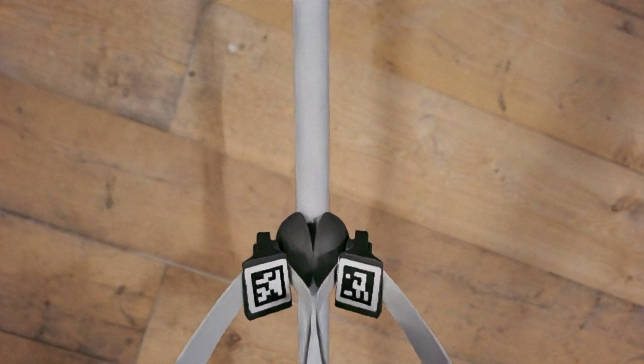

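Request:
execute_actions:
  actions:
    - {"r1":{"joints":{"arm_m":0.40}}}
  cameras: []

Request:
execute_actions:
  actions:
    - {"r1":{"joints":{"lift_m":0.195}}}
  cameras: ["r1_wrist_camera","r1_head_camera"]

Scene clock: 338.07 s.
r1.base_odometry: x=-0.667 y=-0.542 heading=-2.510 (m, m, rad; r1's odometry frame)
r1.turned_by_wheels: +0.000 (rad since the last result)
r1.turned_by_imu: +0.001 (rad since the last result)
r1.base_tilt: forward=+0.0 right=+0.0 (deg)
r1.lidar_m: 0.92 1.00 1.49 2.00 2.17 3.31 3.37 3.47 2.78 2.42 1.16 0.93
r1.head_depth_mm: 2068 1813 1602 1450 1318 1214 1143 / 2049 1803 1607 1441 1317 1229 - / 2032 1795 1595 1443 1323 - - / 2035 1785 1615 1400 1314 1245 - / 2013 1782 1587 1435 1313 1203 1118 / 2023 1772 1589 1431 1304 1203 1108 / 1998 1767 1584 1434 1304 1195 1110
r1.base_status: not commanded
r1.joint_positions: lift_m=+0.260 arm_m=+0.400 wrist_yaw_rad=-0.002 wrist_pitch_rad=-1.548 wrist_roll_rad=+2.902 gripper_m=-0.019 head_pan_rad=-1.576 head_tilt_rad=-1.100
r1.joint_status: all done
r1.motor_effort: left_wheel=+3(4) right_wheel=-2(2) lift_m=+41(45) arm_m=-4(8) wrist_yaw_rad=+2(2) wrist_pitch_rad=-4(26) wrist_roll_rad=-1(1) gripper_m=-10(14) head_pan_rad=+3(3) head_tilt_rad=-1(0) (%)
r1.hand_pose: x=-0.0213 y=-0.5267 z=+0.1416 quat_wxyz=(-0.442, -0.433, -0.562, -0.549) (m; r1's base frame)
r1.wrist_depth_mm: 272 274 275 277 281 283 285 / 279 281 283 285 287 290 293 / 287 291 290 293 298 300 303 / 298 298 301 302 307 308 312 / 306 305 309 308 316 320 318 / 311 318 318 - 325 325 329 / 325 328 331 333 337 337 342
r2.base_odometry: x=-0.946 y=+0.337 heading=-2.019 (m, m, rad; r2's odometry frame)
r2.turned_by_wheels: +0.000 (rad since the last result)
r2.turned_by_imu: -0.001 (rad since the last result)
r2.base_tilt: forward=+0.8 right=-2.2 (deg)
r2.lidar_m: 2.46 2.69 3.81 3.75 2.88 2.30 1.33 0.67 0.54 0.54 0.59 0.90
r2.head_depth_mm: - - - - - - - / - - - - - - - / - - - - - - - / - - 3168 664 522 479 - / - - 913 663 522 860 1029 / - - 3167 664 522 889 1102 / - - 694 654 522 912 1141
r2.base_status: not commanded
r2.joint_positions: lift_m=+1.098 arm_m=+0.001 wrist_yaw_rad=+0.000 wrist_pitch_rad=-1.557 wrist_roll_rad=+0.632 gripper_m=+0.100 head_pan_rad=-1.563 head_tilt_rad=-0.593
r2.joint_status: not commanded
r2.motor_effort: left_wheel=-3(2) right_wheel=+1(1) lift_m=+39(40) arm_m=-3(3) wrist_yaw_rad=+0(0) wrist_pitch_rad=-1(1) wrist_roll_rad=-1(1) gripper_m=+0(0) head_pan_rad=-3(4) head_tilt_rad=-5(5) (%)
r2.hand_pose: x=-0.0216 y=-0.1256 z=+0.9797 quat_wxyz=(+0.322, +0.317, -0.635, -0.627) (m; r2's base frame)
r2.wrist_depth_mm: 243 661 868 - - - - / 719 892 - - - - - / 950 - - - - - - / - - - - - - - / - - - - - - - / - - - - - - - / - - - - - - -
pictures: none
No camera images: the call's "cameras" was empty. Leave "cameras" out to get every camera's image.

Scene clock: 339.50 s.
r1.base_odometry: x=-0.667 y=-0.542 heading=-2.510 (m, m, rad; r1's odometry frame)
r1.turned_by_wheels: +0.000 (rad since the last result)
r1.turned_by_imu: +0.000 (rad since the last result)
r1.base_tilt: forward=-0.1 right=+0.0 (deg)
r1.lidar_m: 0.92 1.00 1.49 2.00 2.17 3.30 3.37 3.48 2.78 2.42 1.16 0.93
r1.head_depth_mm: 2060 1805 1605 1451 1321 1214 1133 / 2051 1791 1605 1450 1321 1224 - / 2040 1794 1603 1441 1326 - - / 2026 1787 1592 - 1314 1244 - / 2023 1769 1592 1437 1307 1201 1113 / 2012 1773 1587 1428 1302 1199 1108 / 2010 1762 1581 1433 1308 1194 1106
r1.base_status: not commanded
r1.joint_positions: lift_m=+0.195 arm_m=+0.400 wrist_yaw_rad=-0.002 wrist_pitch_rad=-1.548 wrist_roll_rad=+2.902 gripper_m=-0.019 head_pan_rad=-1.576 head_tilt_rad=-1.100
r1.joint_status: all done
r1.motor_effort: left_wheel=+3(3) right_wheel=-2(2) lift_m=+22(37) arm_m=-4(4) wrist_yaw_rad=+1(1) wrist_pitch_rad=-4(4) wrist_roll_rad=-1(1) gripper_m=-10(10) head_pan_rad=+3(2) head_tilt_rad=+0(1) (%)
r1.hand_pose: x=-0.0213 y=-0.5267 z=+0.0774 quat_wxyz=(-0.442, -0.433, -0.562, -0.549) (m; r1's base frame)
r1.wrist_depth_mm: 214 214 216 217 220 221 223 / 219 223 223 223 226 228 229 / 226 225 227 231 232 234 236 / 233 235 236 237 240 242 245 / 240 240 242 242 248 250 250 / 248 249 249 - 256 255 258 / 254 256 258 260 264 264 269
r2.base_odometry: x=-0.946 y=+0.337 heading=-2.019 (m, m, rad; r2's odometry frame)
r2.turned_by_wheels: +0.000 (rad since the last result)
r2.turned_by_imu: +0.000 (rad since the last result)
r2.base_tilt: forward=+0.9 right=-2.1 (deg)
r2.lidar_m: 2.46 2.69 3.79 3.75 2.89 2.30 1.33 0.67 0.54 0.54 0.58 0.90
r2.head_depth_mm: - - - - - - - / - - - - - - - / - - - - - - - / - - 3173 666 524 479 - / - - 909 663 523 859 1029 / - - 3135 663 523 887 1104 / - - 697 652 522 911 1139
r2.base_status: not commanded
r2.joint_positions: lift_m=+1.098 arm_m=+0.001 wrist_yaw_rad=+0.000 wrist_pitch_rad=-1.557 wrist_roll_rad=+0.632 gripper_m=+0.100 head_pan_rad=-1.563 head_tilt_rad=-0.593
r2.joint_status: not commanded
r2.motor_effort: left_wheel=-2(2) right_wheel=+1(1) lift_m=+40(40) arm_m=-4(3) wrist_yaw_rad=+0(0) wrist_pitch_rad=-1(1) wrist_roll_rad=-1(1) gripper_m=+1(0) head_pan_rad=-4(4) head_tilt_rad=-4(5) (%)
r2.hand_pose: x=-0.0216 y=-0.1256 z=+0.9797 quat_wxyz=(+0.322, +0.317, -0.635, -0.627) (m; r2's base frame)
r2.wrist_depth_mm: 245 664 852 - - - - / 700 908 - - - - - / 962 - - - - - - / - - - - - - - / - - - - - - - / - - - - - - - / - - - - - - -
pictures: r1_head_camera (sideways: a quarter turn clockwise sets it upright), r1_wrist_camera
Images, in order (width x height): r1_head_camera 896x504, r1_wrist_camera 644x364.

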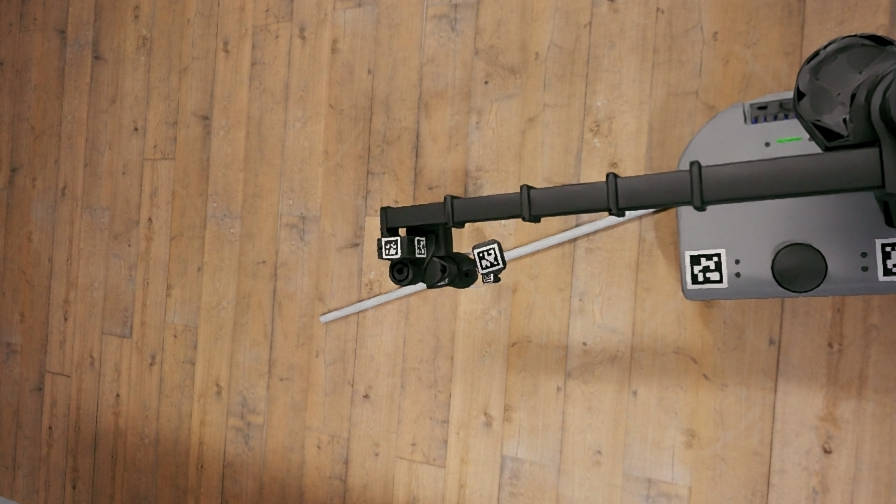

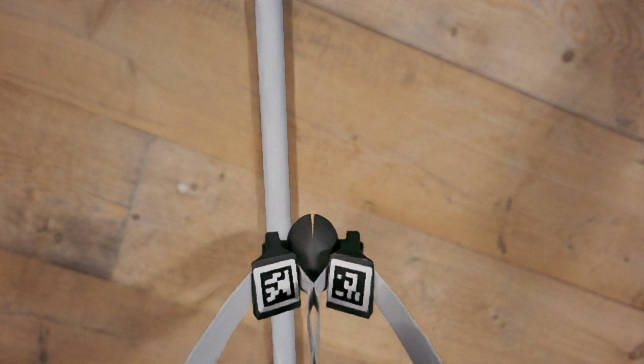

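Request:
execute_actions:
  actions:
    - {"r1":{"joints":{"arm_m":0.47,"gripper_m":0.05,"wrist_roll_rad":2.87,"lift_m":0.17}}}
  cameras: ["r1_wrist_camera","r1_head_camera"]

Scene clock: 344.73 s.
r1.base_odometry: x=-0.667 y=-0.542 heading=-2.510 (m, m, rad; r1's odometry frame)
r1.turned_by_wheels: +0.000 (rad since the last result)
r1.turned_by_imu: +0.001 (rad since the last result)
r1.base_tilt: forward=-0.1 right=+0.0 (deg)
r1.lidar_m: 0.92 1.00 1.49 2.00 2.17 3.30 3.38 3.47 2.79 2.42 1.17 0.93
r1.head_depth_mm: 2056 1803 1607 1456 1320 1211 1137 / 2048 1814 1605 1443 1318 1228 - / 2033 1793 1595 1447 1318 - - / 2030 1779 1615 1397 1312 1242 - / 2015 1785 1585 1442 1305 1203 1114 / 2021 1769 1585 1437 1304 1201 1110 / 2013 1769 1573 1429 1304 1199 1108
r1.base_status: not commanded
r1.joint_positions: lift_m=+0.170 arm_m=+0.470 wrist_yaw_rad=-0.002 wrist_pitch_rad=-1.549 wrist_roll_rad=+2.877 gripper_m=+0.050 head_pan_rad=-1.576 head_tilt_rad=-1.100
r1.joint_status: all done
r1.motor_effort: left_wheel=+3(3) right_wheel=-2(2) lift_m=+21(23) arm_m=+3(4) wrist_yaw_rad=+1(2) wrist_pitch_rad=-4(4) wrist_roll_rad=-3(3) gripper_m=+0(99) head_pan_rad=+3(3) head_tilt_rad=+0(1) (%)
r1.hand_pose: x=-0.0213 y=-0.5959 z=+0.0524 quat_wxyz=(-0.434, -0.426, -0.567, -0.555) (m; r1's base frame)
r1.wrist_depth_mm: 191 191 194 194 196 197 200 / 197 198 199 199 202 203 206 / 203 202 205 206 208 210 210 / 208 209 210 211 215 216 218 / 214 216 216 217 220 222 223 / 221 222 - 225 228 231 233 / 227 228 231 233 235 235 239
r2.base_odometry: x=-0.946 y=+0.337 heading=-2.019 (m, m, rad; r2's odometry frame)
r2.turned_by_wheels: +0.000 (rad since the last result)
r2.turned_by_imu: -0.001 (rad since the last result)
r2.base_tilt: forward=+0.8 right=-2.2 (deg)
r2.lidar_m: 2.46 2.69 3.81 3.77 2.87 2.31 1.33 0.67 0.54 0.54 0.58 0.90
r2.head_depth_mm: - - - - - - - / - - - - - - - / - - - - - - - / - - 3203 664 522 479 - / - - 911 664 522 858 1031 / - - 3155 664 521 886 1107 / - - 694 654 522 914 1138
r2.base_status: not commanded
r2.joint_positions: lift_m=+1.098 arm_m=+0.001 wrist_yaw_rad=+0.000 wrist_pitch_rad=-1.557 wrist_roll_rad=+0.632 gripper_m=+0.100 head_pan_rad=-1.563 head_tilt_rad=-0.593
r2.joint_status: not commanded
r2.motor_effort: left_wheel=-2(2) right_wheel=+1(1) lift_m=+39(39) arm_m=-3(5) wrist_yaw_rad=+1(0) wrist_pitch_rad=-1(1) wrist_roll_rad=-1(1) gripper_m=+0(0) head_pan_rad=-4(4) head_tilt_rad=-4(4) (%)
r2.hand_pose: x=-0.0216 y=-0.1256 z=+0.9797 quat_wxyz=(+0.322, +0.317, -0.635, -0.627) (m; r2's base frame)
r2.wrist_depth_mm: 243 673 865 - - - - / 700 906 - - - - - / 975 - - - - - - / - - - - - - - / - - - - - - - / - - - - - - - / - - - - - - -
pictures: r1_head_camera (sideways: a quarter turn clockwise sets it upright), r1_wrist_camera
Images, in order (width x height): r1_head_camera 896x504, r1_wrist_camera 644x364.

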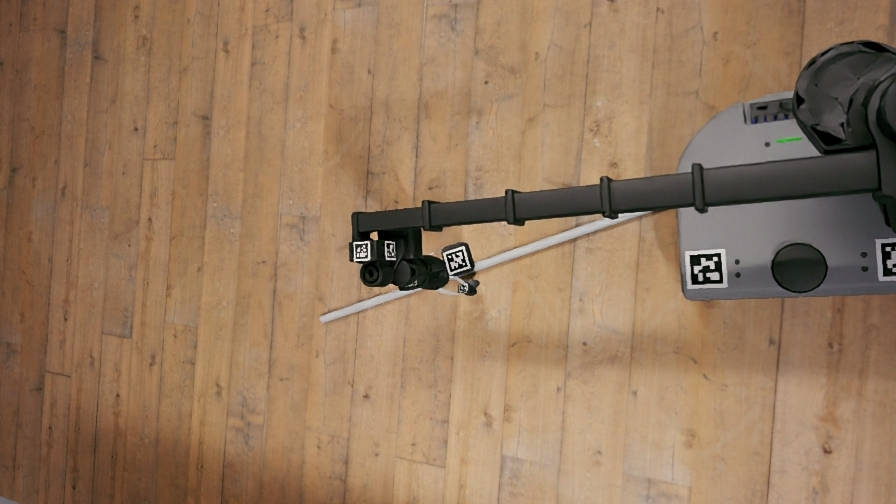

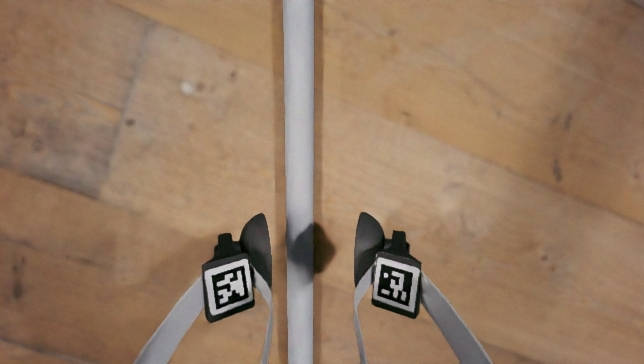

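Request:
execute_actions:
  actions:
    - {"r1":{"joints":{"arm_m":0.465,"lift_m":0.139}}}
  cameras: []

Request:
execute_actions:
  actions:
    - {"r1":{"joints":{"gripper_m":0.03}}}
  cameras: []

Request:
execute_actions:
  actions:
    - {"r1":{"joints":{"lift_m":0.1365,"gripper_m":-0.02}}}
  cameras: []

Request:
execute_actions:
  actions:
    - {"r1":{"joints":{"lift_m":0.33,"arm_m":0.485}}}
  cameras: ["r1_wrist_camera","r1_head_camera"]

Scene clock: 350.50 s.
r1.base_odometry: x=-0.667 y=-0.542 heading=-2.510 (m, m, rad; r1's odometry frame)
r1.turned_by_wheels: +0.000 (rad since the last result)
r1.turned_by_imu: +0.000 (rad since the last result)
r1.base_tilt: forward=-0.1 right=+0.0 (deg)
r1.lidar_m: 0.92 1.00 1.49 2.00 2.16 3.31 3.37 3.47 2.78 2.41 1.16 0.93
r1.head_depth_mm: 2055 1801 1603 1460 1324 1216 1130 / 2059 1796 1606 1445 1320 1226 - / 2039 1783 1596 1444 1313 - - / 2030 1779 1600 1400 1312 1240 - / 2022 1782 1593 1443 1304 1202 1115 / 2013 1783 1586 1432 1304 1200 1110 / 2008 1777 1575 1429 1302 1194 1107
r1.base_status: not commanded
r1.joint_positions: lift_m=+0.139 arm_m=+0.465 wrist_yaw_rad=-0.002 wrist_pitch_rad=-1.549 wrist_roll_rad=+2.877 gripper_m=+0.050 head_pan_rad=-1.576 head_tilt_rad=-1.100
r1.joint_status: all done
r1.motor_effort: left_wheel=+3(3) right_wheel=-2(2) lift_m=+23(22) arm_m=-4(5) wrist_yaw_rad=+2(1) wrist_pitch_rad=-4(4) wrist_roll_rad=-3(3) gripper_m=+0(0) head_pan_rad=+3(3) head_tilt_rad=+0(0) (%)
r1.hand_pose: x=-0.0213 y=-0.5914 z=+0.0214 quat_wxyz=(-0.434, -0.426, -0.567, -0.555) (m; r1's base frame)
r1.wrist_depth_mm: 163 165 165 165 168 168 170 / 168 169 170 170 173 173 174 / 173 173 174 174 179 179 180 / 178 178 179 180 183 184 185 / 182 184 184 180 188 190 191 / 187 189 - 190 193 195 197 / 194 195 197 196 200 202 204
r2.base_odometry: x=-0.946 y=+0.337 heading=-2.019 (m, m, rad; r2's odometry frame)
r2.turned_by_wheels: +0.000 (rad since the last result)
r2.turned_by_imu: -0.001 (rad since the last result)
r2.base_tilt: forward=+0.8 right=-2.1 (deg)
r2.lidar_m: 2.46 2.69 3.80 3.76 2.88 2.30 1.33 0.67 0.54 0.54 0.58 0.90
r2.head_depth_mm: - - - - - - - / - - - - - - - / - - - - - - - / - - 3150 664 523 480 - / - - 911 663 522 863 1027 / - - 3163 664 523 886 1104 / - - 694 653 523 915 1137
r2.base_status: not commanded
r2.joint_positions: lift_m=+1.098 arm_m=+0.001 wrist_yaw_rad=+0.000 wrist_pitch_rad=-1.557 wrist_roll_rad=+0.632 gripper_m=+0.100 head_pan_rad=-1.563 head_tilt_rad=-0.593
r2.joint_status: not commanded
r2.motor_effort: left_wheel=-2(2) right_wheel=+1(1) lift_m=+40(40) arm_m=-4(3) wrist_yaw_rad=+0(0) wrist_pitch_rad=-1(1) wrist_roll_rad=-1(1) gripper_m=+0(0) head_pan_rad=-4(4) head_tilt_rad=-4(4) (%)
r2.hand_pose: x=-0.0216 y=-0.1256 z=+0.9797 quat_wxyz=(+0.322, +0.317, -0.635, -0.627) (m; r2's base frame)
r2.wrist_depth_mm: 243 678 866 - - - - / 710 886 - - - - - / 962 - - - - - - / - - - - - - - / - - - - - - - / - - - - - - - / - - - - - - -
pictures: none
No camera images: the call's "cameras" was empty. Leave "cameras" out to get every camera's image.

Scene clock: 351.20 s.
r1.base_odometry: x=-0.667 y=-0.542 heading=-2.510 (m, m, rad; r1's odometry frame)
r1.turned_by_wheels: +0.000 (rad since the last result)
r1.turned_by_imu: +0.000 (rad since the last result)
r1.base_tilt: forward=+0.0 right=+0.1 (deg)
r1.lidar_m: 0.92 1.00 1.49 2.00 2.17 3.31 3.36 3.48 2.78 2.43 1.16 0.93
r1.head_depth_mm: 2059 1788 1605 1450 1323 1213 1124 / 2039 1799 1596 1451 1322 1224 - / 2038 1788 1597 1445 1324 - - / 2027 1777 1599 1402 1309 1243 - / 2017 1771 1592 1434 1313 1204 1113 / 2003 1776 1590 1432 1304 1203 1108 / 2006 1763 1582 1422 1302 1202 1107
r1.base_status: not commanded
r1.joint_positions: lift_m=+0.139 arm_m=+0.465 wrist_yaw_rad=-0.002 wrist_pitch_rad=-1.549 wrist_roll_rad=+2.877 gripper_m=+0.030 head_pan_rad=-1.576 head_tilt_rad=-1.100
r1.joint_status: all done
r1.motor_effort: left_wheel=+3(3) right_wheel=-2(2) lift_m=+23(22) arm_m=-4(4) wrist_yaw_rad=+2(2) wrist_pitch_rad=-4(4) wrist_roll_rad=-3(3) gripper_m=+0(84) head_pan_rad=+3(2) head_tilt_rad=-1(1) (%)
r1.hand_pose: x=-0.0213 y=-0.5914 z=+0.0214 quat_wxyz=(-0.434, -0.426, -0.567, -0.555) (m; r1's base frame)
r1.wrist_depth_mm: 163 164 165 165 168 169 171 / 167 169 170 169 172 173 174 / 172 174 174 174 177 178 179 / 177 178 180 179 183 185 185 / 182 183 185 185 187 190 191 / 188 190 189 184 193 197 197 / 194 195 198 197 200 201 204
r2.base_odometry: x=-0.946 y=+0.337 heading=-2.019 (m, m, rad; r2's odometry frame)
r2.turned_by_wheels: +0.000 (rad since the last result)
r2.turned_by_imu: +0.000 (rad since the last result)
r2.base_tilt: forward=+0.9 right=-2.1 (deg)
r2.lidar_m: 2.46 2.69 3.79 3.76 2.88 2.30 1.33 0.67 0.54 0.54 0.59 0.90
r2.head_depth_mm: - - - - - - - / - - - - - - - / - - - - - - - / - - 3141 664 523 479 - / - - 910 664 523 859 1028 / - - 3135 664 523 888 1102 / - - 695 654 522 913 1142
r2.base_status: not commanded
r2.joint_positions: lift_m=+1.098 arm_m=+0.001 wrist_yaw_rad=+0.000 wrist_pitch_rad=-1.557 wrist_roll_rad=+0.632 gripper_m=+0.100 head_pan_rad=-1.563 head_tilt_rad=-0.593
r2.joint_status: not commanded
r2.motor_effort: left_wheel=-2(2) right_wheel=+1(1) lift_m=+39(40) arm_m=-3(3) wrist_yaw_rad=+0(0) wrist_pitch_rad=-1(1) wrist_roll_rad=-1(1) gripper_m=+0(1) head_pan_rad=-4(4) head_tilt_rad=-4(4) (%)
r2.hand_pose: x=-0.0216 y=-0.1256 z=+0.9797 quat_wxyz=(+0.322, +0.317, -0.635, -0.627) (m; r2's base frame)
r2.wrist_depth_mm: 243 669 875 - - - - / 703 900 - - - - - / 979 - - - - - - / - - - - - - - / - - - - - - - / - - - - - - - / - - - - - - -
pictures: none
No camera images: the call's "cameras" was empty. Leave "cameras" out to get every camera's image.

Scene clock: 352.17 s.
r1.base_odometry: x=-0.667 y=-0.542 heading=-2.510 (m, m, rad; r1's odometry frame)
r1.turned_by_wheels: +0.000 (rad since the last result)
r1.turned_by_imu: +0.000 (rad since the last result)
r1.base_tilt: forward=-0.1 right=+0.1 (deg)
r1.lidar_m: 0.92 1.00 1.49 2.00 2.18 3.30 3.37 3.47 2.78 2.42 1.16 0.93
r1.head_depth_mm: 2067 1796 1611 1453 1318 1206 1130 / 2056 1803 1599 1450 1322 1229 - / 2046 1788 1597 1441 1318 - - / 2024 1794 1589 1403 1312 1241 - / 2027 1782 1595 1442 1310 1202 1116 / 2002 1778 1594 1436 1305 1201 1111 / 2010 1768 1583 1429 1303 1198 1109
r1.base_status: not commanded
r1.joint_positions: lift_m=+0.137 arm_m=+0.465 wrist_yaw_rad=-0.002 wrist_pitch_rad=-1.554 wrist_roll_rad=+2.877 gripper_m=-0.019 head_pan_rad=-1.576 head_tilt_rad=-1.100
r1.joint_status: all done
r1.motor_effort: left_wheel=+6(7) right_wheel=-5(8) lift_m=+20(22) arm_m=-4(4) wrist_yaw_rad=+2(1) wrist_pitch_rad=-2(4) wrist_roll_rad=-3(3) gripper_m=-15(100) head_pan_rad=+3(2) head_tilt_rad=-1(1) (%)
r1.hand_pose: x=-0.0213 y=-0.5902 z=+0.0191 quat_wxyz=(-0.433, -0.427, -0.566, -0.557) (m; r1's base frame)
r1.wrist_depth_mm: 162 162 164 165 167 168 169 / 167 167 167 167 171 173 175 / 171 171 173 175 176 178 180 / 175 178 178 178 182 182 185 / 181 181 182 183 187 189 190 / 186 188 189 - 193 193 195 / 193 194 194 197 199 200 202
r2.base_odometry: x=-0.946 y=+0.337 heading=-2.019 (m, m, rad; r2's odometry frame)
r2.turned_by_wheels: +0.000 (rad since the last result)
r2.turned_by_imu: +0.000 (rad since the last result)
r2.base_tilt: forward=+1.0 right=-2.1 (deg)
r2.lidar_m: 2.46 2.69 3.80 3.75 2.88 2.31 1.33 0.67 0.54 0.54 0.59 0.90
r2.head_depth_mm: - - - - - - - / - - - - - - - / - - - - - - - / - - 3128 664 522 478 - / - - 912 664 522 861 1027 / - - 3158 663 523 888 1105 / - - 696 653 522 913 1138
r2.base_status: not commanded
r2.joint_positions: lift_m=+1.098 arm_m=+0.001 wrist_yaw_rad=+0.000 wrist_pitch_rad=-1.557 wrist_roll_rad=+0.632 gripper_m=+0.100 head_pan_rad=-1.563 head_tilt_rad=-0.593
r2.joint_status: not commanded
r2.motor_effort: left_wheel=-2(2) right_wheel=+1(1) lift_m=+39(40) arm_m=-4(4) wrist_yaw_rad=+0(0) wrist_pitch_rad=-1(1) wrist_roll_rad=-1(1) gripper_m=+0(0) head_pan_rad=-4(4) head_tilt_rad=-4(4) (%)
r2.hand_pose: x=-0.0216 y=-0.1256 z=+0.9797 quat_wxyz=(+0.322, +0.317, -0.635, -0.627) (m; r2's base frame)
r2.wrist_depth_mm: 244 664 871 - - - - / 710 904 - - - - - / 973 - - - - - - / - - - - - - - / - - - - - - - / - - - - - - - / - - - - - - -
pictures: none
No camera images: the call's "cameras" was empty. Leave "cameras" out to get every camera's image.

Scene clock: 354.77 s.
r1.base_odometry: x=-0.667 y=-0.542 heading=-2.510 (m, m, rad; r1's odometry frame)
r1.turned_by_wheels: +0.000 (rad since the last result)
r1.turned_by_imu: +0.000 (rad since the last result)
r1.base_tilt: forward=+0.0 right=+0.0 (deg)
r1.lidar_m: 0.92 1.00 1.49 2.00 2.18 3.32 3.37 3.49 2.78 2.43 1.16 0.93
r1.head_depth_mm: 2052 1793 1601 1454 1324 1217 1150 / 2048 1795 1596 1449 1319 1224 - / 2049 1779 1606 1448 1332 - - / 2033 1783 1673 1418 1295 1242 - / 2018 1783 1585 1431 1307 1206 1111 / 2024 1780 1587 1434 1308 1201 1108 / 2009 1770 1586 1426 1303 1197 1107
r1.base_status: not commanded
r1.joint_positions: lift_m=+0.329 arm_m=+0.485 wrist_yaw_rad=-0.002 wrist_pitch_rad=-1.551 wrist_roll_rad=+2.877 gripper_m=-0.019 head_pan_rad=-1.576 head_tilt_rad=-1.100
r1.joint_status: all done
r1.motor_effort: left_wheel=+4(6) right_wheel=-2(4) lift_m=+44(47) arm_m=+3(6) wrist_yaw_rad=+2(2) wrist_pitch_rad=-3(3) wrist_roll_rad=-3(3) gripper_m=-14(16) head_pan_rad=+3(3) head_tilt_rad=+0(1) (%)
r1.hand_pose: x=-0.0213 y=-0.6104 z=+0.2115 quat_wxyz=(-0.434, -0.426, -0.567, -0.556) (m; r1's base frame)
r1.wrist_depth_mm: 337 339 340 338 347 344 351 / 343 346 346 349 356 357 358 / 355 360 363 355 366 364 368 / 357 368 365 370 375 382 386 / 371 382 381 383 388 390 400 / 384 389 395 - 398 405 404 / 404 401 409 403 410 414 418
r2.base_odometry: x=-0.946 y=+0.337 heading=-2.019 (m, m, rad; r2's odometry frame)
r2.turned_by_wheels: +0.000 (rad since the last result)
r2.turned_by_imu: -0.001 (rad since the last result)
r2.base_tilt: forward=+0.9 right=-2.1 (deg)
r2.lidar_m: 2.47 2.68 3.80 3.76 2.87 2.30 1.33 0.67 0.54 0.54 0.59 0.90
r2.head_depth_mm: - - - - - - - / - - - - - - - / - - - - - - - / - - 3207 665 523 478 - / - - 913 665 522 863 1031 / - - 3124 665 522 890 1105 / - - 696 656 523 910 1140
r2.base_status: not commanded
r2.joint_positions: lift_m=+1.098 arm_m=+0.001 wrist_yaw_rad=+0.000 wrist_pitch_rad=-1.557 wrist_roll_rad=+0.632 gripper_m=+0.100 head_pan_rad=-1.563 head_tilt_rad=-0.593
r2.joint_status: not commanded
r2.motor_effort: left_wheel=-2(2) right_wheel=+1(1) lift_m=+40(40) arm_m=-3(3) wrist_yaw_rad=+0(0) wrist_pitch_rad=-1(1) wrist_roll_rad=-1(1) gripper_m=+0(0) head_pan_rad=-4(3) head_tilt_rad=-5(4) (%)
r2.hand_pose: x=-0.0216 y=-0.1256 z=+0.9797 quat_wxyz=(+0.322, +0.317, -0.635, -0.627) (m; r2's base frame)
r2.wrist_depth_mm: 245 663 873 - - - - / 715 896 - - - - - / 963 - - - - - - / - - - - - - - / - - - - - - - / - - - - - - - / - - - - - - -
pictures: r1_head_camera (sideways: a quarter turn clockwise sets it upright), r1_wrist_camera
Images, in order (width x height): r1_head_camera 896x504, r1_wrist_camera 644x364.

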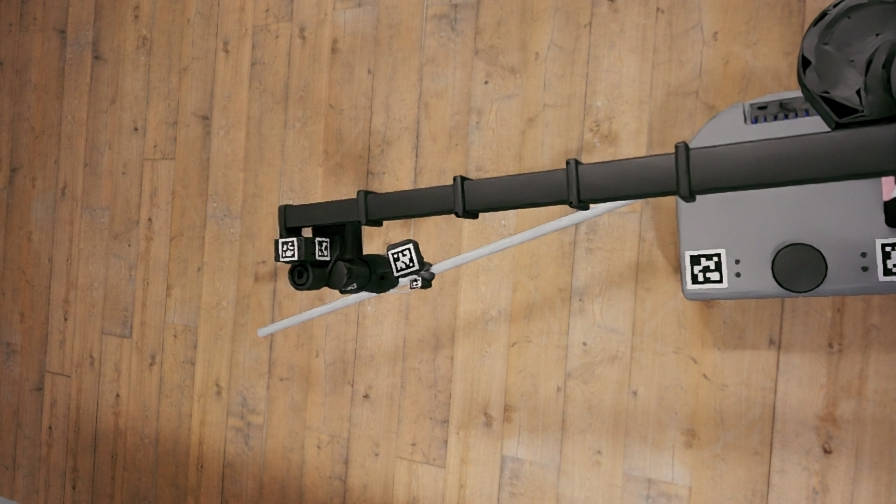

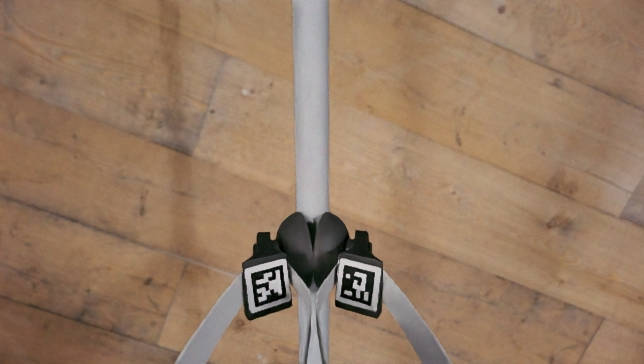

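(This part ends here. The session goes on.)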